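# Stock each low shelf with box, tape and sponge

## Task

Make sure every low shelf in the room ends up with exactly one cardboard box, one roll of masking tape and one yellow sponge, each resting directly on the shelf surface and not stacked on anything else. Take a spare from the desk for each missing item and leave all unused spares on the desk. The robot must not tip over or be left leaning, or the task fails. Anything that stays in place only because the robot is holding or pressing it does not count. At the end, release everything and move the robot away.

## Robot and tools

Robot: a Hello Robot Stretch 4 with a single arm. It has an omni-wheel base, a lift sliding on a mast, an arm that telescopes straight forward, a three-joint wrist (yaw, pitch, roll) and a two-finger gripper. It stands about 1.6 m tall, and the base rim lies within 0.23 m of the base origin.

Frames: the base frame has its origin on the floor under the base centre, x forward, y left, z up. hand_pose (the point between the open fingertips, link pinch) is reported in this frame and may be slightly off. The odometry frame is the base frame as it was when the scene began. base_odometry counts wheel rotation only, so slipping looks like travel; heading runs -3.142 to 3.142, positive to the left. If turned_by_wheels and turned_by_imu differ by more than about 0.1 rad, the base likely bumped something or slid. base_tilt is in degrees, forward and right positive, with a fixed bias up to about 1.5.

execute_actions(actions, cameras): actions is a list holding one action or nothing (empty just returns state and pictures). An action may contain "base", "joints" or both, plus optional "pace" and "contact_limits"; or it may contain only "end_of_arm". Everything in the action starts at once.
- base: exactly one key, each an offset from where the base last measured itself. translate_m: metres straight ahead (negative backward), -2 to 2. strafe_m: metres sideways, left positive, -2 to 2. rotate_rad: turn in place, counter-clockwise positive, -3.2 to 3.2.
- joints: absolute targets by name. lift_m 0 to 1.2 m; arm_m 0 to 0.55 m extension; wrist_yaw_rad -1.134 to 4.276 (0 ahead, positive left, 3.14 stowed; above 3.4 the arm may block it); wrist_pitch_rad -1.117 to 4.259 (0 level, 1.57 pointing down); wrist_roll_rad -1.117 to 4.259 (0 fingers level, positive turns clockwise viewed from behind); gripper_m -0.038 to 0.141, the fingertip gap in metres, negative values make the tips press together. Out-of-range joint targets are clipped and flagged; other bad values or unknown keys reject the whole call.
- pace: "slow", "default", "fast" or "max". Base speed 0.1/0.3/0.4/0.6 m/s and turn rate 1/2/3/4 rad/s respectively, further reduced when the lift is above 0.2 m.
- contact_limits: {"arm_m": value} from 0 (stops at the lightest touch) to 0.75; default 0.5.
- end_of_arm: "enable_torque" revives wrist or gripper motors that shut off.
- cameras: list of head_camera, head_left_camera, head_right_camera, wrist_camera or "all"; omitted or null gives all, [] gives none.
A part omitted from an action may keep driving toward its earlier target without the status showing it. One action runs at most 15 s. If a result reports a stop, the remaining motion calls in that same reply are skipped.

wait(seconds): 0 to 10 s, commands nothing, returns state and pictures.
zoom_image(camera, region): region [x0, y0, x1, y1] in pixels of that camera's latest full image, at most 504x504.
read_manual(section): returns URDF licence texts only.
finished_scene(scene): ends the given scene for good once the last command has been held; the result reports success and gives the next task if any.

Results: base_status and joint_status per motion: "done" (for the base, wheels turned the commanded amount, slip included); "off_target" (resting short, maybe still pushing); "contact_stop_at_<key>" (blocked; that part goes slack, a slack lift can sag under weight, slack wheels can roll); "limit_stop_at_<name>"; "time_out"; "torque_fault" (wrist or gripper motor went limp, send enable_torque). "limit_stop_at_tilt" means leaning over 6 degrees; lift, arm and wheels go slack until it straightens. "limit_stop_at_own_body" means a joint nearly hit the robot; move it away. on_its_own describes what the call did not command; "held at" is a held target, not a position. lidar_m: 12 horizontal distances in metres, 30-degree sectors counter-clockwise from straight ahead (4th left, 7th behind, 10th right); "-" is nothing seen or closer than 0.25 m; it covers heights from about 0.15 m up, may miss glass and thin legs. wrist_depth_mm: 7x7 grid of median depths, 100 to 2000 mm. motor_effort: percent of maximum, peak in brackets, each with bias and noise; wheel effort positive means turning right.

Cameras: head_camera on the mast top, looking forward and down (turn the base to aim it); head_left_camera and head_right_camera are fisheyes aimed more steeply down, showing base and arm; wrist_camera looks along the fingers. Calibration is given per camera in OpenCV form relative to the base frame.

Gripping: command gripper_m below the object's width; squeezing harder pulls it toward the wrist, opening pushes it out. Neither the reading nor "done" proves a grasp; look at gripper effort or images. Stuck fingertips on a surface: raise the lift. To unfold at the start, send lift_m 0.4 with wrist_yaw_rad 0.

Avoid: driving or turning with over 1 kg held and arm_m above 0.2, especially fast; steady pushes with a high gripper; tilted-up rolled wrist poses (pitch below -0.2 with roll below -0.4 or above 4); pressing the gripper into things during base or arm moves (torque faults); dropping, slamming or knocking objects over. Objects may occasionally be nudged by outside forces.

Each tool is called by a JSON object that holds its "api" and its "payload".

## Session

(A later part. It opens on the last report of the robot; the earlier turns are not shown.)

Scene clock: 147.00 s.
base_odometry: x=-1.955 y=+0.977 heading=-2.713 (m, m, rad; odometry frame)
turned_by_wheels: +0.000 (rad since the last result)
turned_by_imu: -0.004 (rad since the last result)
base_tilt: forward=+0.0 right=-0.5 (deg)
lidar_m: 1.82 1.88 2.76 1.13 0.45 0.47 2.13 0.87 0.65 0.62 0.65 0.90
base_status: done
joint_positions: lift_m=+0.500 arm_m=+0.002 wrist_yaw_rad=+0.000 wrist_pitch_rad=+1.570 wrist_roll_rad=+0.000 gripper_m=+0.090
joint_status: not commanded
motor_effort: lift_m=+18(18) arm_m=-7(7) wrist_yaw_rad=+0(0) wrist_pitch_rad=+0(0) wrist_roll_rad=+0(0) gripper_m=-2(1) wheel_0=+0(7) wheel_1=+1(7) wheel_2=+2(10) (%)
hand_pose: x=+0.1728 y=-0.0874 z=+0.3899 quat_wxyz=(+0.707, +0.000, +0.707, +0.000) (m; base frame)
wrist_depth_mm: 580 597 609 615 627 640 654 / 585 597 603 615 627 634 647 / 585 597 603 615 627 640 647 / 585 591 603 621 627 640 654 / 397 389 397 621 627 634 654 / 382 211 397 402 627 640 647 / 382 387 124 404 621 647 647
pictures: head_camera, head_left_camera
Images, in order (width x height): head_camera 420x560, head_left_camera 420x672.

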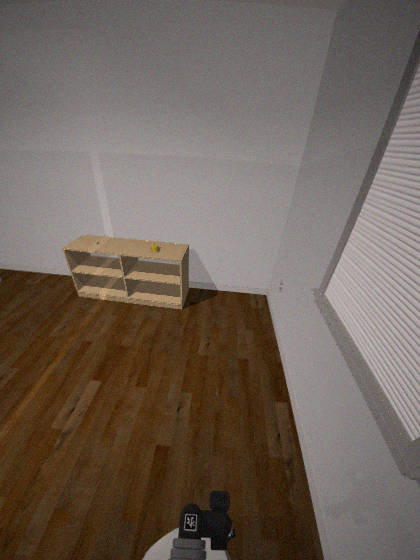

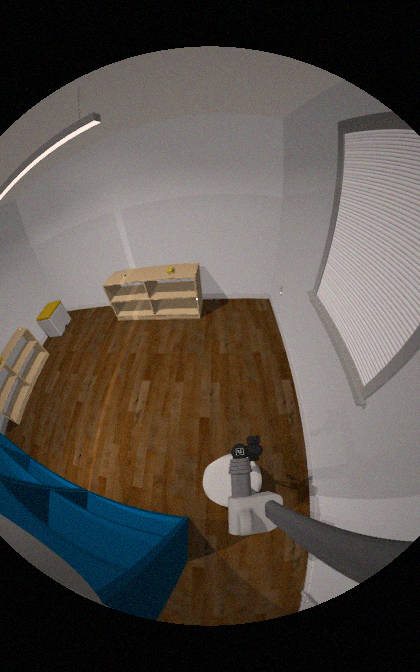

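{"api": "zoom_image", "payload": {"camera": "head_left_camera", "region": [0, 290, 140, 430]}}

{"api": "zoom_image", "payload": {"camera": "head_camera", "region": [50, 210, 200, 320]}}

{"api": "execute_actions", "payload": {"actions": [{"base":{"rotate_rad":1.51},"pace":"fast"}], "cameras": ["head_camera"]}}

Region (0, 290, 140, 430) of head_left_camera's 420x672 image, scaled by 3.600, with more detail than that image has.

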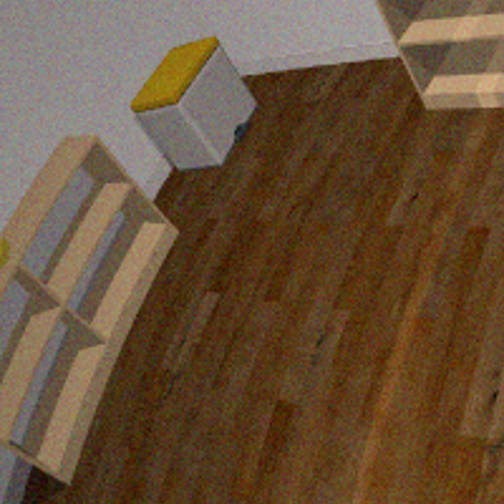

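Region (50, 210, 200, 320) of head_camera's 420x560 image, scaled by 3.360, with more detail than that image has; it fills the top 370 rows of this view, and the rest is white.

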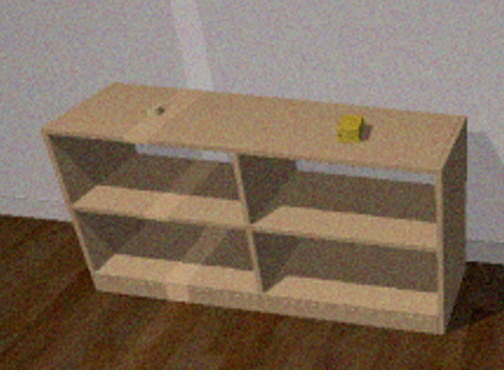

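Scene clock: 153.53 s.
base_odometry: x=-1.955 y=+0.977 heading=-1.203 (m, m, rad; odometry frame)
turned_by_wheels: +1.510 (rad since the last result)
turned_by_imu: +1.508 (rad since the last result)
base_tilt: forward=-0.2 right=-0.2 (deg)
lidar_m: 1.43 0.50 0.44 2.14 0.93 0.67 0.62 0.66 0.85 1.82 1.86 2.84
base_status: done
joint_positions: lift_m=+0.500 arm_m=+0.002 wrist_yaw_rad=+0.000 wrist_pitch_rad=+1.570 wrist_roll_rad=+0.000 gripper_m=+0.090
joint_status: not commanded
motor_effort: lift_m=+18(18) arm_m=-7(7) wrist_yaw_rad=+1(0) wrist_pitch_rad=+0(0) wrist_roll_rad=+0(1) gripper_m=-4(1) wheel_0=-1(7) wheel_1=+1(10) wheel_2=+1(13) (%)
hand_pose: x=+0.1728 y=-0.0874 z=+0.3899 quat_wxyz=(+0.707, +0.000, +0.707, +0.000) (m; base frame)
wrist_depth_mm: 585 591 603 615 627 640 647 / 580 591 609 609 634 640 647 / 585 597 603 615 634 640 654 / 585 591 597 615 634 647 654 / 394 389 397 615 627 634 654 / 382 211 397 399 627 640 654 / 379 389 123 404 627 640 647
pictures: head_camera
Images, in order (width x height): head_camera 420x560.

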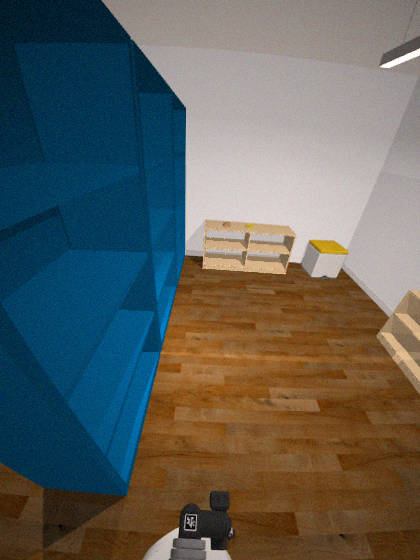

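{"api": "zoom_image", "payload": {"camera": "head_camera", "region": [190, 200, 310, 280]}}

Region (190, 200, 310, 280) of head_camera's 420x560 image, scaled by 4.200, with more detail than that image has.

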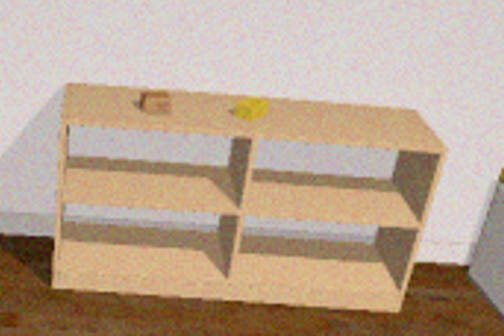

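{"api": "execute_actions", "payload": {"actions": [{"base":{"translate_m":-0.18},"pace":"fast"}], "cameras": []}}

{"api": "execute_actions", "payload": {"actions": [{"base":{"strafe_m":1.47},"pace":"max"}], "cameras": ["head_camera"]}}

{"api": "execute_actions", "payload": {"actions": [{"base":{"translate_m":2.0},"joints":{"lift_m":1.2,"wrist_pitch_rad":1.0,"gripper_m":0.13},"pace":"max"}]}}

Scene clock: 168.40 s.
base_odometry: x=-2.019 y=+1.145 heading=-1.203 (m, m, rad; odometry frame)
turned_by_wheels: +0.000 (rad since the last result)
turned_by_imu: +0.001 (rad since the last result)
base_tilt: forward=+0.0 right=-0.3 (deg)
lidar_m: 1.42 0.59 0.68 1.86 0.67 0.48 0.42 0.44 0.61 1.70 1.87 3.00
base_status: done
joint_positions: lift_m=+0.500 arm_m=+0.002 wrist_yaw_rad=+0.000 wrist_pitch_rad=+1.570 wrist_roll_rad=+0.000 gripper_m=+0.090
joint_status: not commanded
motor_effort: lift_m=+18(18) arm_m=-7(7) wrist_yaw_rad=+0(1) wrist_pitch_rad=+0(0) wrist_roll_rad=+0(0) gripper_m=-2(2) wheel_0=+1(6) wheel_1=+0(9) wheel_2=-2(10) (%)
hand_pose: x=+0.1728 y=-0.0874 z=+0.3899 quat_wxyz=(+0.707, +0.000, +0.707, +0.000) (m; base frame)
wrist_depth_mm: 585 591 603 621 634 640 647 / 585 597 609 615 634 640 647 / 591 597 603 615 627 640 654 / 585 591 603 615 634 647 647 / 394 387 394 621 627 640 654 / 382 384 397 404 634 640 654 / 379 389 123 402 627 640 654
pictures: none
No camera images: the call's "cameras" was empty. Leave "cameras" out to get every camera's image.

Scene clock: 172.60 s.
base_odometry: x=-0.648 y=+1.674 heading=-1.203 (m, m, rad; odometry frame)
turned_by_wheels: +0.000 (rad since the last result)
turned_by_imu: +0.004 (rad since the last result)
base_tilt: forward=-0.1 right=-0.3 (deg)
lidar_m: 2.44 0.96 0.74 1.03 0.65 0.47 0.44 0.45 0.67 1.81 0.79 0.93
base_status: done
joint_positions: lift_m=+0.500 arm_m=+0.002 wrist_yaw_rad=+0.000 wrist_pitch_rad=+1.570 wrist_roll_rad=+0.000 gripper_m=+0.090
joint_status: not commanded
motor_effort: lift_m=+19(20) arm_m=-7(7) wrist_yaw_rad=+0(1) wrist_pitch_rad=+0(0) wrist_roll_rad=+0(0) gripper_m=-4(0) wheel_0=+2(11) wheel_1=-2(13) wheel_2=+0(3) (%)
hand_pose: x=+0.1728 y=-0.0874 z=+0.3897 quat_wxyz=(+0.707, +0.000, +0.707, +0.000) (m; base frame)
wrist_depth_mm: 585 597 603 615 634 647 647 / 585 597 603 621 634 640 647 / 585 603 603 615 634 640 654 / 585 591 609 615 634 640 654 / 397 389 397 615 627 640 640 / 382 210 394 402 627 640 654 / 379 387 124 404 627 634 654
pictures: head_camera
Images, in order (width x height): head_camera 420x560.

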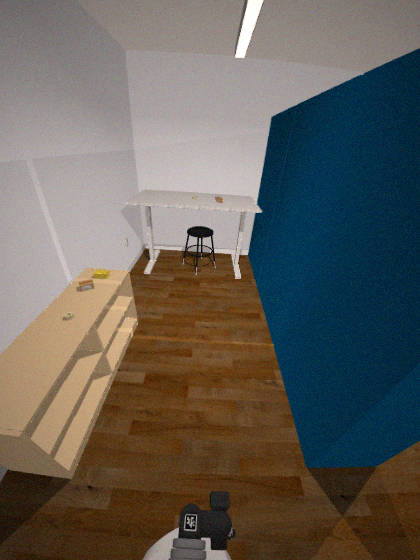

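Scene clock: 178.00 s.
base_odometry: x=+0.072 y=-0.192 heading=-1.202 (m, m, rad; odometry frame)
turned_by_wheels: +0.000 (rad since the last result)
turned_by_imu: -0.004 (rad since the last result)
base_tilt: forward=+0.0 right=-0.3 (deg)
lidar_m: 0.44 0.45 0.62 1.07 0.79 0.98 2.45 0.91 0.64 0.60 0.64 0.49
base_status: done
joint_positions: lift_m=+1.200 arm_m=+0.002 wrist_yaw_rad=+0.000 wrist_pitch_rad=+1.001 wrist_roll_rad=+0.000 gripper_m=+0.130
joint_status: all done
motor_effort: lift_m=+21(25) arm_m=-7(7) wrist_yaw_rad=+0(1) wrist_pitch_rad=-3(11) wrist_roll_rad=+0(0) gripper_m=+0(2) wheel_0=+1(7) wheel_1=+0(7) wheel_2=+2(15) (%)
hand_pose: x=+0.3282 y=-0.0874 z=+1.1351 quat_wxyz=(+0.877, +0.000, +0.480, +0.000) (m; base frame)
wrist_depth_mm: 574 603 634 676 723 788 798 / 521 544 569 585 640 676 759 / 469 492 512 539 564 597 691 / 445 455 466 484 508 530 564 / 1336 878 1366 1430 492 500 512 / 1182 1205 1308 1308 225 891 676 / 1138 1182 128 1281 1229 854 647
pictures: head_camera, head_left_camera, head_right_camera, wrist_camera
camera_calibration (this result's frames):
wrist_camera: T_world_to_cam=[[0.0852942, -0.986754, 0.137989, -0.292095], [-0.837478, -0.146031, -0.526599, 0.917977], [0.539774, -0.0706465, -0.83884, 0.998417], [0, 0, 0, 1]] pos_world=[0.25478, -0.0836384, 1.36122]
Images, in order (width x height): head_camera 420x560, head_left_camera 420x672, head_right_camera 420x672, wrist_camera 616x392.

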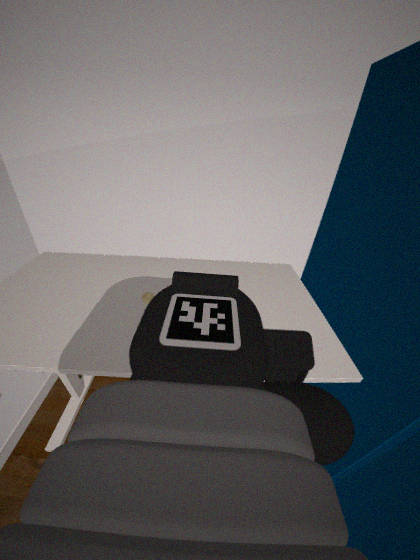

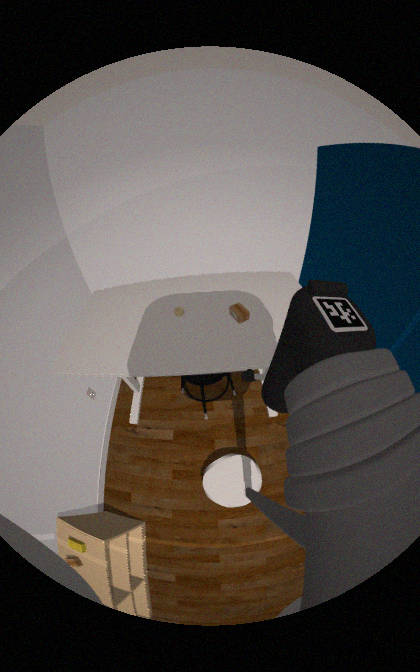

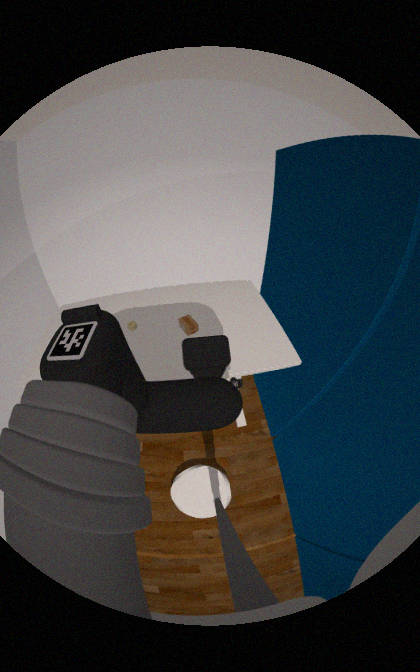

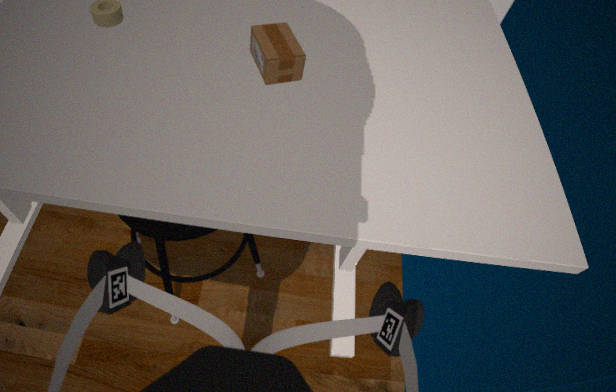

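{"api": "execute_actions", "payload": {"actions": [{"joints":{"arm_m":0.5,"wrist_pitch_rad":1.57,"wrist_yaw_rad":1.0,"wrist_roll_rad":0.6},"pace":"fast"}], "cameras": ["wrist_camera"]}}

Scene clock: 188.67 s.
base_odometry: x=+0.072 y=-0.192 heading=-1.202 (m, m, rad; odometry frame)
turned_by_wheels: +0.000 (rad since the last result)
turned_by_imu: +0.000 (rad since the last result)
base_tilt: forward=+0.0 right=-0.2 (deg)
lidar_m: 0.45 0.47 0.62 1.06 0.78 0.96 2.45 0.89 0.63 0.61 0.64 0.47
base_status: not commanded
joint_positions: lift_m=+1.200 arm_m=+0.499 wrist_yaw_rad=+1.000 wrist_pitch_rad=+1.570 wrist_roll_rad=+0.600 gripper_m=+0.130
joint_status: all done
motor_effort: lift_m=+22(21) arm_m=+7(13) wrist_yaw_rad=+1(5) wrist_pitch_rad=+1(5) wrist_roll_rad=+1(7) gripper_m=+0(2) wheel_0=+1(1) wheel_1=+0(0) wheel_2=+2(2) (%)
hand_pose: x=+0.7433 y=-0.0470 z=+1.0896 quat_wxyz=(+0.693, -0.140, +0.693, +0.141) (m; base frame)
wrist_depth_mm: 345 351 359 364 370 377 384 / 347 353 357 364 370 377 382 / 345 351 359 364 370 377 382 / 343 353 357 366 370 379 382 / 345 349 357 315 370 379 382 / 345 349 355 364 226 379 382 / 347 353 128 364 370 377 382
pictures: wrist_camera
camera_calibration (this result's frames):
wrist_camera: T_world_to_cam=[[0.519327, -0.851719, 0.0698138, -0.523345], [-0.854044, -0.520151, 0.00724173, 0.660649], [0.0301458, -0.0633848, -0.997534, 1.29107], [0, 0, 0, 1]] pos_world=[0.79709, -0.0202716, 1.31963]
Images, in order (width x height): wrist_camera 616x392.

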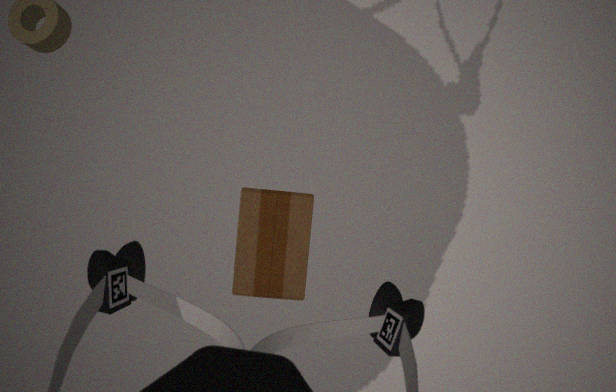

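{"api": "execute_actions", "payload": {"actions": [{"joints":{"lift_m":1.098,"arm_m":0.51,"wrist_roll_rad":0.56,"gripper_m":0.10}}], "cameras": ["wrist_camera"]}}

{"api": "execute_actions", "payload": {"actions": [{"joints":{"gripper_m":0.025}}], "cameras": ["wrist_camera"]}}

{"api": "execute_actions", "payload": {"actions": [{"joints":{"lift_m":1.15}}], "cameras": ["wrist_camera"]}}

Scene clock: 201.17 s.
base_odometry: x=+0.072 y=-0.192 heading=-1.202 (m, m, rad; odometry frame)
turned_by_wheels: +0.000 (rad since the last result)
turned_by_imu: +0.000 (rad since the last result)
base_tilt: forward=-0.2 right=-0.3 (deg)
lidar_m: 0.44 0.46 0.61 1.07 0.81 0.95 2.46 0.94 0.67 0.61 0.66 0.47
base_status: not commanded
joint_positions: lift_m=+1.098 arm_m=+0.509 wrist_yaw_rad=+1.000 wrist_pitch_rad=+1.570 wrist_roll_rad=+0.560 gripper_m=+0.100
joint_status: all done
motor_effort: lift_m=+17(20) arm_m=+7(10) wrist_yaw_rad=+0(0) wrist_pitch_rad=+0(1) wrist_roll_rad=+0(0) gripper_m=+1(1) wheel_0=+1(1) wheel_1=+0(0) wheel_2=+2(2) (%)
hand_pose: x=+0.7533 y=-0.0470 z=+0.9880 quat_wxyz=(+0.690, -0.154, +0.690, +0.154) (m; base frame)
wrist_depth_mm: 249 254 257 263 267 272 277 / 250 253 258 263 267 273 277 / 251 254 258 263 267 272 277 / 250 254 258 263 268 272 276 / 250 252 210 213 266 273 277 / 249 190 210 212 268 273 277 / 248 253 124 264 266 273 278
pictures: wrist_camera
camera_calibration (this result's frames):
wrist_camera: T_world_to_cam=[[0.552577, -0.830529, 0.0698517, -0.545517], [-0.832822, -0.553494, 0.00723767, 0.652345], [0.0326514, -0.0621734, -0.997531, 1.18753], [0, 0, 0, 1]] pos_world=[0.805953, -0.0181661, 1.21799]
Images, in order (width x height): wrist_camera 616x392.

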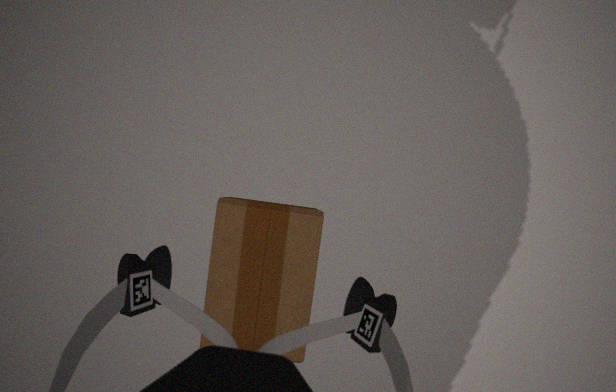

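Scene clock: 202.73 s.
base_odometry: x=+0.072 y=-0.192 heading=-1.202 (m, m, rad; odometry frame)
turned_by_wheels: +0.000 (rad since the last result)
turned_by_imu: +0.000 (rad since the last result)
base_tilt: forward=+0.0 right=-0.2 (deg)
lidar_m: 0.42 0.46 0.63 1.06 0.79 0.96 2.45 0.88 0.62 0.61 0.64 0.48
base_status: not commanded
joint_positions: lift_m=+1.098 arm_m=+0.509 wrist_yaw_rad=+1.000 wrist_pitch_rad=+1.570 wrist_roll_rad=+0.560 gripper_m=+0.025
joint_status: all done
motor_effort: lift_m=+17(17) arm_m=+7(7) wrist_yaw_rad=+0(0) wrist_pitch_rad=+0(1) wrist_roll_rad=+0(0) gripper_m=-20(25) wheel_0=+1(1) wheel_1=+0(0) wheel_2=+2(2) (%)
hand_pose: x=+0.7533 y=-0.0470 z=+0.9880 quat_wxyz=(+0.690, -0.154, +0.690, +0.154) (m; base frame)
wrist_depth_mm: 250 253 257 262 267 272 276 / 249 253 257 262 267 272 276 / 250 254 258 262 267 272 276 / 250 253 256 263 267 273 276 / 251 252 200 202 267 272 274 / 249 181 199 202 267 273 277 / 248 254 122 200 224 273 276
pictures: wrist_camera
camera_calibration (this result's frames):
wrist_camera: T_world_to_cam=[[0.552579, -0.830528, 0.0698548, -0.545523], [-0.832821, -0.553495, 0.00724466, 0.652336], [0.0326474, -0.0621797, -0.997531, 1.18753], [0, 0, 0, 1]] pos_world=[0.805954, -0.0181664, 1.21798]
Images, in order (width x height): wrist_camera 616x392.

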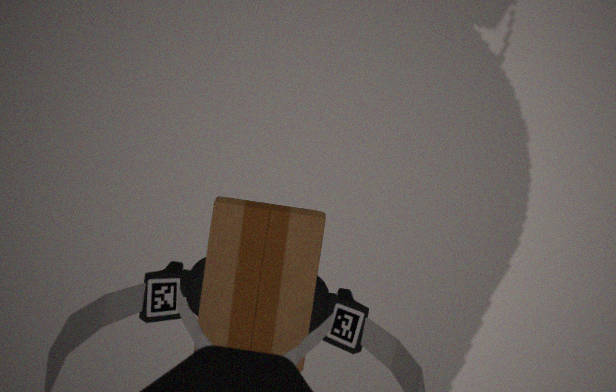

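Scene clock: 203.87 s.
base_odometry: x=+0.072 y=-0.192 heading=-1.202 (m, m, rad; odometry frame)
turned_by_wheels: +0.000 (rad since the last result)
turned_by_imu: +0.000 (rad since the last result)
base_tilt: forward=+0.0 right=-0.4 (deg)
lidar_m: 0.43 0.46 0.63 1.07 0.80 0.95 2.44 0.92 0.64 0.61 0.64 0.48
base_status: not commanded
joint_positions: lift_m=+1.150 arm_m=+0.509 wrist_yaw_rad=+1.000 wrist_pitch_rad=+1.570 wrist_roll_rad=+0.560 gripper_m=+0.025
joint_status: all done
motor_effort: lift_m=+23(25) arm_m=+8(7) wrist_yaw_rad=+0(0) wrist_pitch_rad=+1(1) wrist_roll_rad=+0(0) gripper_m=-18(17) wheel_0=+1(1) wheel_1=+0(0) wheel_2=+2(2) (%)
hand_pose: x=+0.7533 y=-0.0470 z=+1.0395 quat_wxyz=(+0.690, -0.154, +0.690, +0.154) (m; base frame)
wrist_depth_mm: 297 303 307 315 319 325 330 / 297 303 309 314 320 324 330 / 298 303 309 314 319 324 329 / 298 303 306 314 319 325 330 / 297 301 200 202 320 325 330 / 296 180 198 201 319 327 330 / 297 303 122 200 251 327 332
pictures: wrist_camera
camera_calibration (this result's frames):
wrist_camera: T_world_to_cam=[[0.552579, -0.830528, 0.0698548, -0.549121], [-0.832821, -0.553495, 0.00724466, 0.651965], [0.0326474, -0.0621797, -0.997531, 1.2389], [0, 0, 0, 1]] pos_world=[0.805956, -0.0181664, 1.26947]
Images, in order (width x height): wrist_camera 616x392.

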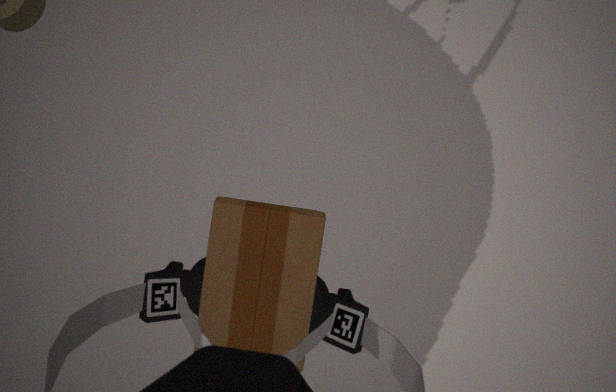

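{"api": "execute_actions", "payload": {"actions": [{"base":{"translate_m":-2.0},"joints":{"arm_m":0.0,"wrist_yaw_rad":0,"wrist_roll_rad":1.57},"pace":"fast"}], "cameras": []}}

{"api": "execute_actions", "payload": {"actions": [{"base":{"strafe_m":-1.3},"joints":{"lift_m":0.55},"pace":"fast"}], "cameras": []}}

{"api": "execute_actions", "payload": {"actions": [{"base":{"strafe_m":-1.95},"joints":{"lift_m":0.84},"pace":"max"}]}}

Scene clock: 222.57 s.
base_odometry: x=-0.648 y=+1.674 heading=-1.203 (m, m, rad; odometry frame)
turned_by_wheels: +0.000 (rad since the last result)
turned_by_imu: +0.006 (rad since the last result)
base_tilt: forward=-0.1 right=-0.3 (deg)
lidar_m: 2.45 0.96 0.77 1.04 0.67 0.48 0.44 0.45 0.67 1.84 0.80 0.92
base_status: done
joint_positions: lift_m=+1.150 arm_m=+0.002 wrist_yaw_rad=+0.000 wrist_pitch_rad=+1.570 wrist_roll_rad=+1.570 gripper_m=+0.025
joint_status: all done
motor_effort: lift_m=+22(23) arm_m=-7(7) wrist_yaw_rad=+1(4) wrist_pitch_rad=+0(2) wrist_roll_rad=+1(5) gripper_m=-20(16) wheel_0=-1(6) wheel_1=-1(8) wheel_2=+0(10) (%)
hand_pose: x=+0.1728 y=-0.0874 z=+1.0395 quat_wxyz=(+0.500, +0.500, +0.500, -0.500) (m; base frame)
wrist_depth_mm: 1182 1229 1229 1255 1281 1308 976 / 1182 1229 1229 1281 1281 1281 931 / 1182 1205 1229 1281 1281 1229 917 / 1182 1229 1255 1078 1281 1205 878 / 1205 1205 200 203 1060 931 798 / 1182 180 199 201 1281 1042 297 / 1205 1205 122 201 732 1025 778
pictures: none
No camera images: the call's "cameras" was empty. Leave "cameras" out to get every camera's image.

Scene clock: 228.00 s.
base_odometry: x=-1.860 y=+1.206 heading=-1.203 (m, m, rad; odometry frame)
turned_by_wheels: +0.000 (rad since the last result)
turned_by_imu: +0.000 (rad since the last result)
base_tilt: forward=-0.1 right=-0.1 (deg)
lidar_m: 0.74 0.50 0.66 1.88 0.65 0.48 0.45 0.47 0.63 1.74 2.04 3.02
base_status: done
joint_positions: lift_m=+0.550 arm_m=+0.002 wrist_yaw_rad=+0.000 wrist_pitch_rad=+1.570 wrist_roll_rad=+1.570 gripper_m=+0.025
joint_status: all done
motor_effort: lift_m=+18(21) arm_m=-7(7) wrist_yaw_rad=+0(1) wrist_pitch_rad=+0(0) wrist_roll_rad=+1(1) gripper_m=-21(19) wheel_0=-1(8) wheel_1=+0(10) wheel_2=+1(0) (%)
hand_pose: x=+0.1729 y=-0.0874 z=+0.4399 quat_wxyz=(+0.500, +0.500, +0.500, -0.500) (m; base frame)
wrist_depth_mm: 627 634 654 661 683 691 699 / 627 647 647 668 676 699 707 / 627 640 661 661 676 699 715 / 627 640 654 477 469 691 707 / 634 634 200 202 462 469 707 / 634 180 199 201 459 469 298 / 569 640 122 201 320 473 707
pictures: none
No camera images: the call's "cameras" was empty. Leave "cameras" out to get every camera's image.

Scene clock: 233.33 s.
base_odometry: x=-3.680 y=+0.504 heading=-1.202 (m, m, rad; odometry frame)
turned_by_wheels: +0.000 (rad since the last result)
turned_by_imu: -0.001 (rad since the last result)
base_tilt: forward=+0.0 right=-0.4 (deg)
lidar_m: 0.52 3.00 2.19 1.80 0.62 0.44 0.41 0.43 0.45 0.41 0.44 0.56
base_status: done
joint_positions: lift_m=+0.840 arm_m=+0.002 wrist_yaw_rad=+0.000 wrist_pitch_rad=+1.570 wrist_roll_rad=+1.570 gripper_m=+0.025
joint_status: all done
motor_effort: lift_m=+22(25) arm_m=-7(7) wrist_yaw_rad=+1(1) wrist_pitch_rad=+1(0) wrist_roll_rad=+1(1) gripper_m=-17(18) wheel_0=+0(12) wheel_1=+2(13) wheel_2=+0(0) (%)
hand_pose: x=+0.1729 y=-0.0874 z=+0.7295 quat_wxyz=(+0.500, +0.500, +0.500, -0.500) (m; base frame)
wrist_depth_mm: 530 750 741 683 621 564 530 / 549 809 931 960 878 768 699 / 580 891 931 946 960 976 854 / 615 931 931 741 976 976 820 / 904 931 200 203 750 917 778 / 891 180 199 201 759 976 298 / 904 931 122 201 469 960 741
pictures: head_camera, head_left_camera, head_right_camera, wrist_camera
camera_calibration (this result's frames):
wrist_camera: T_world_to_cam=[[-0.986652, -0.147303, 0.0694296, 0.0858433], [-0.147107, 0.989089, 0.00795334, 0.164238], [-0.0698435, -0.00236643, -0.997555, 0.969158], [0, 0, 0, 1]] pos_world=[0.176548, -0.147508, 0.959522]
Images, in order (width x height): head_camera 420x560, head_left_camera 420x672, head_right_camera 420x672, wrist_camera 616x392.

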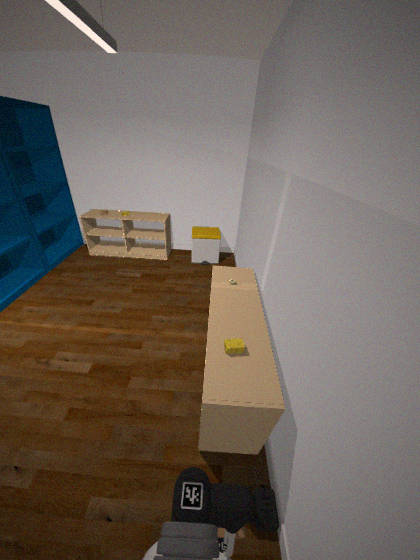

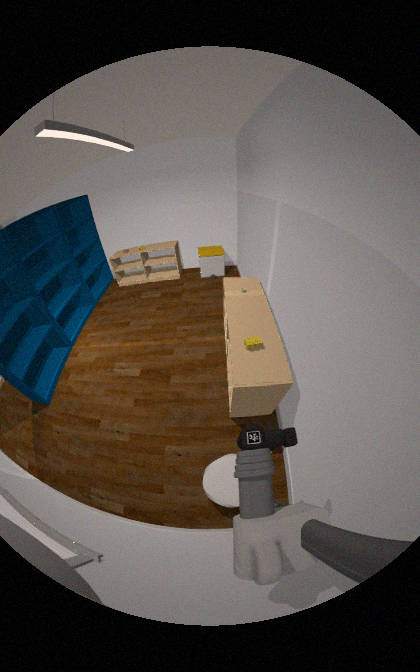

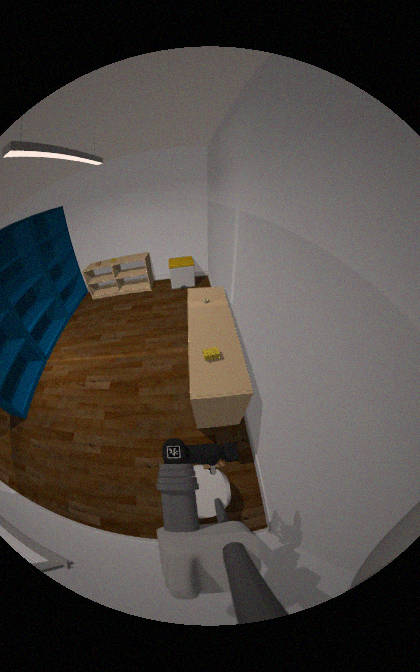

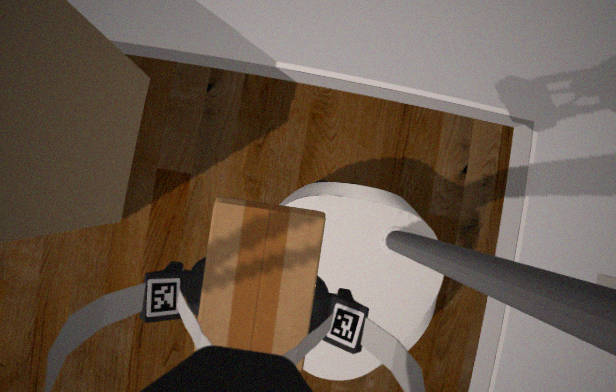

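{"api": "execute_actions", "payload": {"actions": [{"base":{"rotate_rad":-0.17},"joints":{"arm_m":0.51,"wrist_roll_rad":1.4,"lift_m":0.81},"pace":"fast"}], "cameras": ["wrist_camera"]}}

Scene clock: 239.03 s.
base_odometry: x=-3.680 y=+0.504 heading=-1.372 (m, m, rad; odometry frame)
turned_by_wheels: -0.170 (rad since the last result)
turned_by_imu: -0.169 (rad since the last result)
base_tilt: forward=-0.1 right=-0.3 (deg)
lidar_m: 0.53 2.87 2.36 2.19 0.73 0.47 0.43 0.43 0.47 0.42 0.42 0.54
base_status: done
joint_positions: lift_m=+0.810 arm_m=+0.509 wrist_yaw_rad=+0.000 wrist_pitch_rad=+1.570 wrist_roll_rad=+1.400 gripper_m=+0.025
joint_status: all done
motor_effort: lift_m=+18(21) arm_m=+7(6) wrist_yaw_rad=-1(1) wrist_pitch_rad=+1(1) wrist_roll_rad=+1(3) gripper_m=-15(20) wheel_0=+0(6) wheel_1=+3(8) wheel_2=+1(5) (%)
hand_pose: x=+0.6800 y=-0.0874 z=+0.6999 quat_wxyz=(+0.541, +0.456, +0.541, -0.455) (m; base frame)
wrist_depth_mm: 297 304 399 410 377 342 320 / 297 304 309 315 322 462 421 / 298 303 309 315 320 759 654 / 297 306 307 315 322 960 976 / 289 303 200 202 322 960 976 / 271 181 198 202 946 788 759 / 297 303 122 200 252 750 759
pictures: wrist_camera
camera_calibration (this result's frames):
wrist_camera: T_world_to_cam=[[-0.947464, -0.312304, 0.0691234, 0.547365], [-0.312536, 0.949875, 0.0077106, 0.348299], [-0.0680667, -0.014298, -0.997578, 0.972767], [0, 0, 0, 1]] pos_world=[0.693678, -0.145988, 0.929889]
Images, in order (width x height): wrist_camera 616x392.

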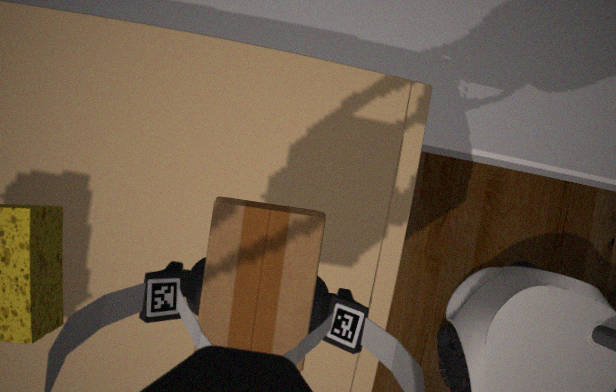

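{"api": "execute_actions", "payload": {"actions": [{"joints":{"lift_m":0.758,"arm_m":0.53}}], "cameras": []}}

{"api": "execute_actions", "payload": {"actions": [{"joints":{"gripper_m":0.09}}], "cameras": []}}

{"api": "execute_actions", "payload": {"actions": [{"joints":{"lift_m":0.83},"pace":"fast"}], "cameras": ["wrist_camera"]}}

{"api": "execute_actions", "payload": {"actions": [{"base":{"rotate_rad":0.17},"joints":{"arm_m":0.0,"wrist_roll_rad":0},"pace":"max"}], "cameras": []}}

{"api": "execute_actions", "payload": {"actions": [{"base":{"strafe_m":1.6},"joints":{"lift_m":0.45},"pace":"max"}], "cameras": ["head_right_camera"]}}

Scene clock: 250.93 s.
base_odometry: x=-3.680 y=+0.504 heading=-1.372 (m, m, rad; odometry frame)
turned_by_wheels: +0.000 (rad since the last result)
turned_by_imu: +0.000 (rad since the last result)
base_tilt: forward=+0.2 right=-0.3 (deg)
lidar_m: 0.51 2.87 2.38 2.16 0.70 0.49 0.42 0.42 0.48 0.42 0.41 0.54
base_status: not commanded
joint_positions: lift_m=+0.758 arm_m=+0.529 wrist_yaw_rad=+0.000 wrist_pitch_rad=+1.570 wrist_roll_rad=+1.400 gripper_m=+0.025
joint_status: all done
motor_effort: lift_m=+17(16) arm_m=+7(5) wrist_yaw_rad=+0(0) wrist_pitch_rad=+1(1) wrist_roll_rad=+1(0) gripper_m=-15(17) wheel_0=+0(0) wheel_1=+2(2) wheel_2=+1(1) (%)
hand_pose: x=+0.6999 y=-0.0874 z=+0.6479 quat_wxyz=(+0.541, +0.456, +0.541, -0.455) (m; base frame)
wrist_depth_mm: 249 252 257 265 364 334 312 / 249 253 259 263 267 404 413 / 249 253 258 264 267 591 640 / 249 253 256 263 267 917 931 / 249 252 200 203 267 904 931 / 242 180 199 201 268 842 699 / 228 254 122 201 225 732 699
pictures: none
No camera images: the call's "cameras" was empty. Leave "cameras" out to get every camera's image.

Scene clock: 252.40 s.
base_odometry: x=-3.680 y=+0.504 heading=-1.372 (m, m, rad; odometry frame)
turned_by_wheels: +0.000 (rad since the last result)
turned_by_imu: +0.000 (rad since the last result)
base_tilt: forward=+0.0 right=-0.2 (deg)
lidar_m: 0.52 2.83 2.38 2.17 0.73 0.48 0.40 0.41 0.48 0.43 0.42 0.49
base_status: not commanded
joint_positions: lift_m=+0.758 arm_m=+0.529 wrist_yaw_rad=+0.000 wrist_pitch_rad=+1.570 wrist_roll_rad=+1.400 gripper_m=+0.090
joint_status: all done
motor_effort: lift_m=+17(17) arm_m=+8(7) wrist_yaw_rad=+0(0) wrist_pitch_rad=+1(1) wrist_roll_rad=+1(1) gripper_m=-3(20) wheel_0=+0(0) wheel_1=+3(3) wheel_2=+1(1) (%)
hand_pose: x=+0.6999 y=-0.0874 z=+0.6479 quat_wxyz=(+0.541, +0.456, +0.541, -0.455) (m; base frame)
wrist_depth_mm: 250 253 258 265 364 334 314 / 249 254 258 264 268 404 413 / 249 254 258 264 267 591 640 / 249 254 257 263 268 917 931 / 249 253 211 213 267 891 931 / 250 210 210 213 270 831 699 / 240 254 123 264 267 741 691
pictures: none
No camera images: the call's "cameras" was empty. Leave "cameras" out to get every camera's image.

Scene clock: 253.43 s.
base_odometry: x=-3.680 y=+0.504 heading=-1.372 (m, m, rad; odometry frame)
turned_by_wheels: +0.000 (rad since the last result)
turned_by_imu: +0.000 (rad since the last result)
base_tilt: forward=+0.0 right=-0.3 (deg)
lidar_m: 0.52 2.87 2.37 2.17 0.74 0.48 0.41 0.42 0.49 0.43 0.44 0.54
base_status: not commanded
joint_positions: lift_m=+0.830 arm_m=+0.529 wrist_yaw_rad=+0.000 wrist_pitch_rad=+1.570 wrist_roll_rad=+1.400 gripper_m=+0.090
joint_status: all done
motor_effort: lift_m=+22(24) arm_m=+7(8) wrist_yaw_rad=+0(0) wrist_pitch_rad=+1(1) wrist_roll_rad=+1(1) gripper_m=-3(0) wheel_0=+0(0) wheel_1=+3(3) wheel_2=+1(1) (%)
hand_pose: x=+0.6999 y=-0.0874 z=+0.7195 quat_wxyz=(+0.541, +0.456, +0.541, -0.455) (m; base frame)
wrist_depth_mm: 317 368 418 402 368 334 314 / 317 322 329 334 433 455 415 / 317 324 329 334 340 741 647 / 317 322 327 334 342 976 1008 / 276 320 327 336 343 976 1008 / 274 210 282 285 342 820 778 / 315 322 123 336 342 778 778
pictures: wrist_camera
camera_calibration (this result's frames):
wrist_camera: T_world_to_cam=[[-0.947516, -0.312106, 0.0693011, 0.564812], [-0.312336, 0.94994, 0.00776915, 0.354198], [-0.0682567, -0.0142838, -0.997566, 0.99382], [0, 0, 0, 1]] pos_world=[0.713633, -0.14599, 0.949507]
Images, in order (width x height): wrist_camera 616x392.

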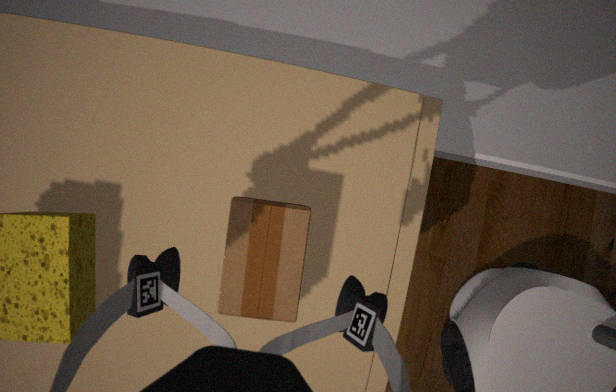

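Scene clock: 255.47 s.
base_odometry: x=-3.680 y=+0.504 heading=-1.202 (m, m, rad; odometry frame)
turned_by_wheels: +0.170 (rad since the last result)
turned_by_imu: +0.170 (rad since the last result)
base_tilt: forward=+0.1 right=-0.3 (deg)
lidar_m: 0.53 2.99 2.20 1.81 0.61 0.44 0.42 0.45 0.46 0.42 0.45 0.55
base_status: done
joint_positions: lift_m=+0.830 arm_m=+0.002 wrist_yaw_rad=+0.000 wrist_pitch_rad=+1.570 wrist_roll_rad=+0.000 gripper_m=+0.090
joint_status: all done
motor_effort: lift_m=+22(22) arm_m=-7(9) wrist_yaw_rad=+1(1) wrist_pitch_rad=-1(1) wrist_roll_rad=+0(6) gripper_m=-4(1) wheel_0=+1(6) wheel_1=-1(10) wheel_2=+0(7) (%)
hand_pose: x=+0.1728 y=-0.0874 z=+0.7195 quat_wxyz=(+0.707, +0.000, +0.707, +0.000) (m; base frame)
wrist_depth_mm: 891 917 931 699 634 597 539 / 904 917 931 931 891 707 512 / 891 904 931 960 960 699 500 / 904 917 931 946 960 661 484 / 891 715 715 946 946 627 466 / 917 210 715 723 798 597 445 / 891 904 123 931 798 569 439
pictures: none
No camera images: the call's "cameras" was empty. Leave "cameras" out to get every camera's image.

Scene clock: 260.67 s.
base_odometry: x=-2.187 y=+1.081 heading=-1.202 (m, m, rad; odometry frame)
turned_by_wheels: +0.000 (rad since the last result)
turned_by_imu: +0.004 (rad since the last result)
base_tilt: forward=-0.1 right=-0.3 (deg)
lidar_m: 2.12 0.73 0.71 1.84 0.67 0.45 0.42 0.42 0.63 1.73 1.71 2.33
base_status: done
joint_positions: lift_m=+0.450 arm_m=+0.002 wrist_yaw_rad=+0.000 wrist_pitch_rad=+1.570 wrist_roll_rad=+0.000 gripper_m=+0.090
joint_status: all done
motor_effort: lift_m=+18(21) arm_m=-7(7) wrist_yaw_rad=+0(1) wrist_pitch_rad=+0(1) wrist_roll_rad=+0(0) gripper_m=+1(1) wheel_0=+2(11) wheel_1=-1(12) wheel_2=+0(3) (%)
hand_pose: x=+0.1729 y=-0.0874 z=+0.3399 quat_wxyz=(+0.707, +0.000, +0.707, +0.000) (m; base frame)
wrist_depth_mm: 539 549 554 569 580 591 597 / 539 544 559 564 580 585 597 / 535 544 554 569 574 591 597 / 535 544 554 569 580 591 597 / 342 340 347 564 574 585 603 / 336 211 347 353 574 591 603 / 334 340 124 353 580 591 597
pictures: head_right_camera
Images, in order (width x height): head_right_camera 420x672.

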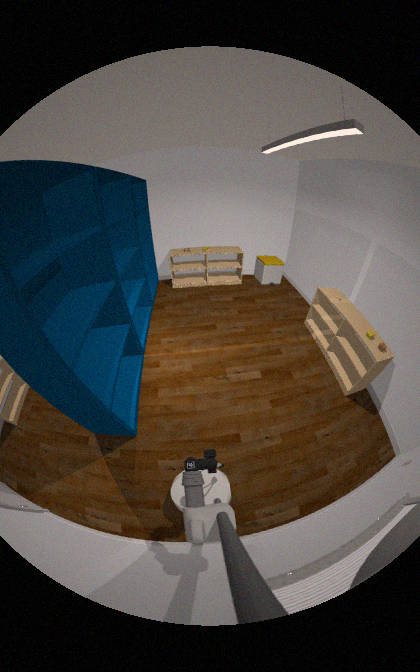

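{"api": "execute_actions", "payload": {"actions": [{"base":{"strafe_m":1.93},"pace":"max"}], "cameras": []}}

{"api": "execute_actions", "payload": {"actions": [{"base":{"translate_m":2.0},"joints":{"lift_m":1.2,"wrist_pitch_rad":1.3},"pace":"max"}], "cameras": []}}

{"api": "execute_actions", "payload": {"actions": [{"base":{"translate_m":0.08},"joints":{"arm_m":0.47,"wrist_pitch_rad":1.57,"wrist_yaw_rad":1.0,"wrist_roll_rad":1.0},"pace":"fast"}], "cameras": ["wrist_camera","head_left_camera"]}}

Scene clock: 274.03 s.
base_odometry: x=-0.387 y=+1.776 heading=-1.202 (m, m, rad; odometry frame)
turned_by_wheels: +0.000 (rad since the last result)
turned_by_imu: +0.005 (rad since the last result)
base_tilt: forward=+0.0 right=-0.2 (deg)
lidar_m: 1.51 0.56 0.53 0.75 0.68 0.47 0.44 0.46 0.69 1.86 1.04 1.33
base_status: done
joint_positions: lift_m=+0.450 arm_m=+0.002 wrist_yaw_rad=+0.000 wrist_pitch_rad=+1.570 wrist_roll_rad=+0.000 gripper_m=+0.090
joint_status: not commanded
motor_effort: lift_m=+20(20) arm_m=-7(7) wrist_yaw_rad=+0(0) wrist_pitch_rad=+0(0) wrist_roll_rad=+0(0) gripper_m=-3(1) wheel_0=+0(12) wheel_1=-3(13) wheel_2=+0(3) (%)
hand_pose: x=+0.1728 y=-0.0874 z=+0.3397 quat_wxyz=(+0.707, +0.000, +0.707, +0.000) (m; base frame)
wrist_depth_mm: 544 549 559 564 574 585 597 / 539 544 559 569 574 591 597 / 535 549 559 564 574 585 597 / 535 544 554 564 580 591 603 / 340 340 347 569 580 585 597 / 334 211 347 351 580 585 597 / 334 340 124 355 569 591 597
pictures: none
No camera images: the call's "cameras" was empty. Leave "cameras" out to get every camera's image.

Scene clock: 279.33 s.
base_odometry: x=+0.334 y=-0.089 heading=-1.202 (m, m, rad; odometry frame)
turned_by_wheels: +0.000 (rad since the last result)
turned_by_imu: -0.005 (rad since the last result)
base_tilt: forward=+0.1 right=-0.1 (deg)
lidar_m: 0.45 0.48 0.60 0.78 0.59 0.54 1.55 1.35 0.95 0.90 0.68 0.48
base_status: done
joint_positions: lift_m=+1.200 arm_m=+0.002 wrist_yaw_rad=+0.000 wrist_pitch_rad=+1.301 wrist_roll_rad=+0.000 gripper_m=+0.090
joint_status: all done
motor_effort: lift_m=+21(24) arm_m=-7(7) wrist_yaw_rad=+0(0) wrist_pitch_rad=-1(8) wrist_roll_rad=+0(0) gripper_m=-1(1) wheel_0=-1(8) wheel_1=+1(8) wheel_2=+1(14) (%)
hand_pose: x=+0.2496 y=-0.0874 z=+1.1001 quat_wxyz=(+0.796, +0.000, +0.605, +0.000) (m; base frame)
wrist_depth_mm: 413 427 442 455 473 492 508 / 1229 1118 436 439 449 469 484 / 1308 1336 1397 1430 1464 469 466 / 1308 1308 1336 1397 1430 1430 1060 / 1229 1255 1281 1336 1366 1366 1042 / 1182 210 1098 1281 1308 1308 1060 / 1118 1160 123 1229 1255 1281 1008
pictures: none
No camera images: the call's "cameras" was empty. Leave "cameras" out to get every camera's image.

Scene clock: 281.40 s.
base_odometry: x=+0.363 y=-0.164 heading=-1.202 (m, m, rad; odometry frame)
turned_by_wheels: +0.000 (rad since the last result)
turned_by_imu: +0.000 (rad since the last result)
base_tilt: forward=+0.0 right=-0.2 (deg)
lidar_m: 0.37 0.39 0.53 0.77 0.68 0.63 1.56 1.33 0.96 0.90 0.57 0.38
base_status: done
joint_positions: lift_m=+1.200 arm_m=+0.469 wrist_yaw_rad=+1.000 wrist_pitch_rad=+1.570 wrist_roll_rad=+1.000 gripper_m=+0.090
joint_status: all done
motor_effort: lift_m=+21(21) arm_m=+7(8) wrist_yaw_rad=+0(12) wrist_pitch_rad=+1(1) wrist_roll_rad=+1(4) gripper_m=-3(4) wheel_0=+0(6) wheel_1=+2(8) wheel_2=+2(8) (%)
hand_pose: x=+0.7133 y=-0.0470 z=+1.0896 quat_wxyz=(+0.707, +0.000, +0.707, +0.000) (m; base frame)
wrist_depth_mm: 347 353 357 366 370 377 384 / 345 349 355 366 370 379 384 / 347 351 359 362 373 379 384 / 345 351 357 364 373 379 382 / 347 349 359 366 370 379 384 / 347 210 357 362 373 375 387 / 345 351 124 366 370 377 384
pictures: head_left_camera, wrist_camera
camera_calibration (this result's frames):
wrist_camera: T_world_to_cam=[[0.146703, -0.986736, 0.0694992, -0.24795], [-0.989176, -0.146542, 0.00744303, 0.748745], [0.00284024, -0.0698389, -0.997554, 1.31118], [0, 0, 0, 1]] pos_world=[0.773292, -0.0433671, 1.31963]
Images, in order (width x height): head_left_camera 420x672, wrist_camera 616x392.

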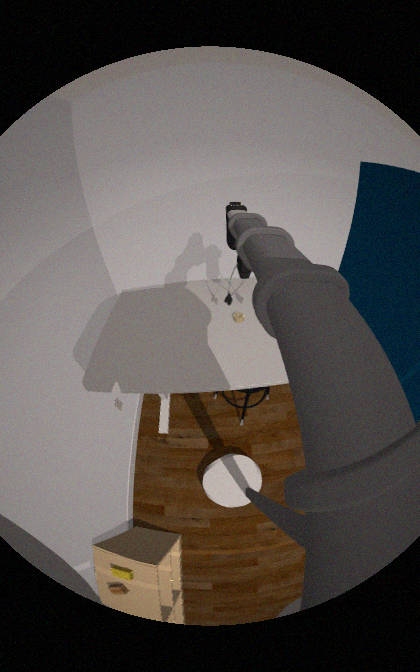

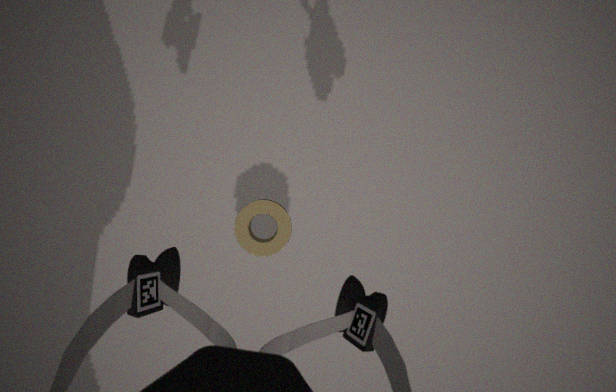

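{"api": "execute_actions", "payload": {"actions": [{"joints":{"lift_m":1.095,"arm_m":0.492,"gripper_m":0.08}}], "cameras": ["wrist_camera"]}}

Scene clock: 288.30 s.
base_odometry: x=+0.363 y=-0.164 heading=-1.202 (m, m, rad; odometry frame)
turned_by_wheels: +0.000 (rad since the last result)
turned_by_imu: +0.000 (rad since the last result)
base_tilt: forward=+0.0 right=-0.3 (deg)
lidar_m: 0.35 0.39 0.51 0.78 0.69 0.60 1.60 1.34 0.95 0.90 0.57 0.39
base_status: not commanded
joint_positions: lift_m=+1.095 arm_m=+0.491 wrist_yaw_rad=+1.000 wrist_pitch_rad=+1.570 wrist_roll_rad=+1.000 gripper_m=+0.080
joint_status: all done
motor_effort: lift_m=+17(21) arm_m=+7(6) wrist_yaw_rad=+0(0) wrist_pitch_rad=+1(0) wrist_roll_rad=+1(1) gripper_m=+0(0) wheel_0=+0(0) wheel_1=+2(1) wheel_2=+2(2) (%)
hand_pose: x=+0.7353 y=-0.0470 z=+0.9850 quat_wxyz=(+0.707, +0.000, +0.707, +0.000) (m; base frame)
wrist_depth_mm: 246 250 255 258 263 268 273 / 246 251 255 260 264 270 273 / 247 250 255 260 264 268 272 / 247 251 255 259 264 268 273 / 247 250 254 259 265 270 273 / 246 194 253 258 265 270 273 / 245 251 123 259 264 270 274
pictures: wrist_camera
camera_calibration (this result's frames):
wrist_camera: T_world_to_cam=[[0.146694, -0.986736, 0.0695166, -0.243918], [-0.989178, -0.146531, 0.00745824, 0.771257], [0.00282702, -0.0698583, -0.997553, 1.20673], [0, 0, 0, 1]] pos_world=[0.79528, -0.0433697, 1.21498]
Images, in order (width x height): wrist_camera 616x392.

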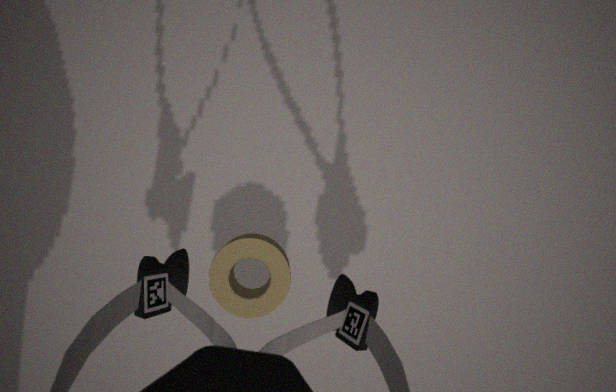

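{"api": "execute_actions", "payload": {"actions": [{"joints":{"lift_m":1.089,"arm_m":0.496,"gripper_m":0.06}}], "cameras": ["wrist_camera"]}}

{"api": "execute_actions", "payload": {"actions": [{"joints":{"gripper_m":0.015}}], "cameras": ["wrist_camera"]}}

{"api": "execute_actions", "payload": {"actions": [{"joints":{"lift_m":1.14}}], "cameras": ["wrist_camera"]}}

Scene clock: 296.60 s.
base_odometry: x=+0.363 y=-0.164 heading=-1.202 (m, m, rad; odometry frame)
turned_by_wheels: +0.000 (rad since the last result)
turned_by_imu: +0.000 (rad since the last result)
base_tilt: forward=+0.0 right=-0.2 (deg)
lidar_m: 0.37 0.38 0.55 0.78 0.70 0.62 1.56 1.35 0.95 0.89 0.57 0.40
base_status: not commanded
joint_positions: lift_m=+1.089 arm_m=+0.495 wrist_yaw_rad=+1.000 wrist_pitch_rad=+1.570 wrist_roll_rad=+1.000 gripper_m=+0.060
joint_status: all done
motor_effort: lift_m=+17(17) arm_m=+7(8) wrist_yaw_rad=+0(0) wrist_pitch_rad=+1(1) wrist_roll_rad=+1(1) gripper_m=-5(6) wheel_0=+0(0) wheel_1=+2(2) wheel_2=+2(2) (%)
hand_pose: x=+0.7393 y=-0.0470 z=+0.9790 quat_wxyz=(+0.707, +0.000, +0.707, +0.000) (m; base frame)
wrist_depth_mm: 240 245 249 254 257 264 266 / 240 245 250 254 258 263 267 / 241 245 250 253 258 263 267 / 241 245 249 254 258 263 268 / 241 244 249 253 259 263 268 / 241 189 226 228 259 264 267 / 240 246 123 253 259 264 268
pictures: wrist_camera
camera_calibration (this result's frames):
wrist_camera: T_world_to_cam=[[0.146693, -0.986736, 0.0695178, -0.244094], [-0.989178, -0.146531, 0.00745934, 0.775286], [0.00282609, -0.0698597, -0.997553, 1.20075], [0, 0, 0, 1]] pos_world=[0.799309, -0.0433698, 1.20899]
Images, in order (width x height): wrist_camera 616x392.

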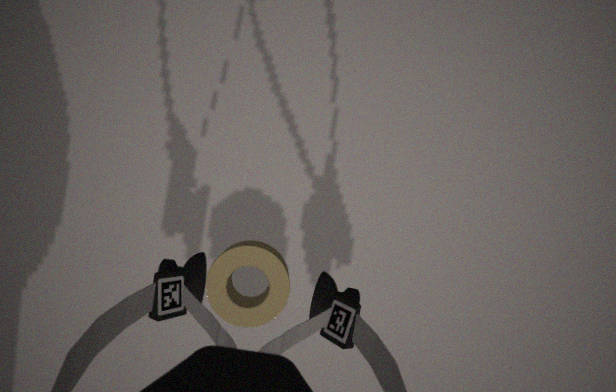

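Scene clock: 297.83 s.
base_odometry: x=+0.363 y=-0.164 heading=-1.202 (m, m, rad; odometry frame)
turned_by_wheels: +0.000 (rad since the last result)
turned_by_imu: +0.000 (rad since the last result)
base_tilt: forward=-0.1 right=-0.2 (deg)
lidar_m: 0.35 0.36 0.53 0.78 0.69 0.64 1.56 1.34 0.96 0.89 0.57 0.39
base_status: not commanded
joint_positions: lift_m=+1.089 arm_m=+0.495 wrist_yaw_rad=+1.000 wrist_pitch_rad=+1.570 wrist_roll_rad=+1.000 gripper_m=+0.015
joint_status: all done
motor_effort: lift_m=+17(16) arm_m=+7(7) wrist_yaw_rad=+0(1) wrist_pitch_rad=+1(1) wrist_roll_rad=+1(1) gripper_m=-20(22) wheel_0=+0(0) wheel_1=+2(1) wheel_2=+2(2) (%)
hand_pose: x=+0.7393 y=-0.0470 z=+0.9790 quat_wxyz=(+0.707, +0.000, +0.707, +0.000) (m; base frame)
wrist_depth_mm: 240 245 249 253 258 263 267 / 241 244 249 253 259 264 267 / 240 244 248 253 259 263 267 / 241 244 249 254 258 264 267 / 240 245 248 254 258 264 267 / 241 181 218 220 258 264 267 / 239 245 123 253 257 263 267
pictures: wrist_camera
camera_calibration (this result's frames):
wrist_camera: T_world_to_cam=[[0.146694, -0.986736, 0.0695178, -0.244095], [-0.989178, -0.146531, 0.00745934, 0.775286], [0.00282612, -0.0698597, -0.997553, 1.20075], [0, 0, 0, 1]] pos_world=[0.79931, -0.0433698, 1.20899]
Images, in order (width x height): wrist_camera 616x392.

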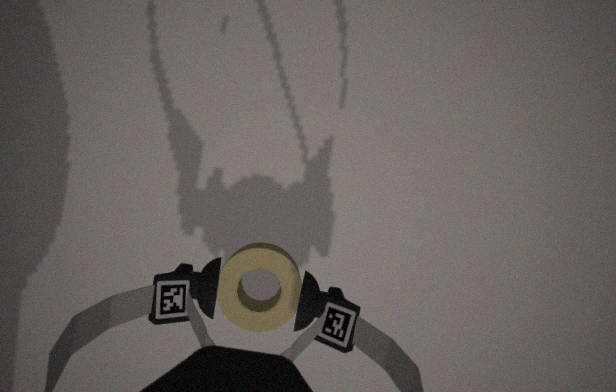

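Scene clock: 298.93 s.
base_odometry: x=+0.363 y=-0.164 heading=-1.202 (m, m, rad; odometry frame)
turned_by_wheels: +0.000 (rad since the last result)
turned_by_imu: +0.000 (rad since the last result)
base_tilt: forward=+0.1 right=-0.2 (deg)
lidar_m: 0.36 0.38 0.49 0.77 0.69 0.63 1.58 1.36 0.97 0.90 0.56 0.38
base_status: not commanded
joint_positions: lift_m=+1.140 arm_m=+0.495 wrist_yaw_rad=+1.000 wrist_pitch_rad=+1.570 wrist_roll_rad=+1.000 gripper_m=+0.015
joint_status: all done
motor_effort: lift_m=+22(24) arm_m=+7(7) wrist_yaw_rad=+0(0) wrist_pitch_rad=+1(0) wrist_roll_rad=+1(1) gripper_m=-19(18) wheel_0=+0(0) wheel_1=+1(1) wheel_2=+2(2) (%)
hand_pose: x=+0.7393 y=-0.0470 z=+1.0295 quat_wxyz=(+0.707, +0.000, +0.707, +0.000) (m; base frame)
wrist_depth_mm: 289 294 298 303 309 315 322 / 289 291 298 303 309 315 320 / 289 293 298 304 310 315 320 / 290 293 298 304 309 315 322 / 289 294 298 304 309 315 322 / 287 181 219 220 310 317 322 / 287 294 123 303 307 317 322
pictures: wrist_camera
camera_calibration (this result's frames):
wrist_camera: T_world_to_cam=[[0.146693, -0.986736, 0.0695178, -0.247604], [-0.989178, -0.146531, 0.00745934, 0.774911], [0.0028261, -0.0698597, -0.997553, 1.25111], [0, 0, 0, 1]] pos_world=[0.799311, -0.0433698, 1.25948]
Images, in order (width x height): wrist_camera 616x392.

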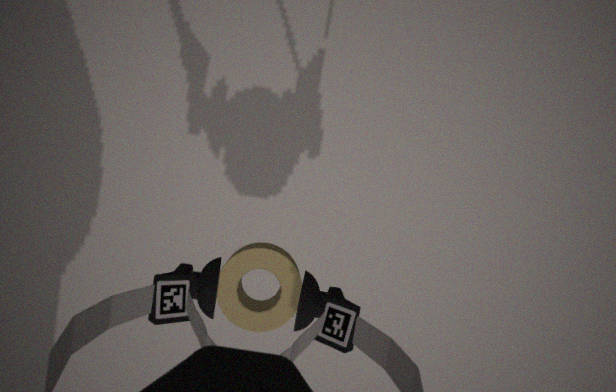

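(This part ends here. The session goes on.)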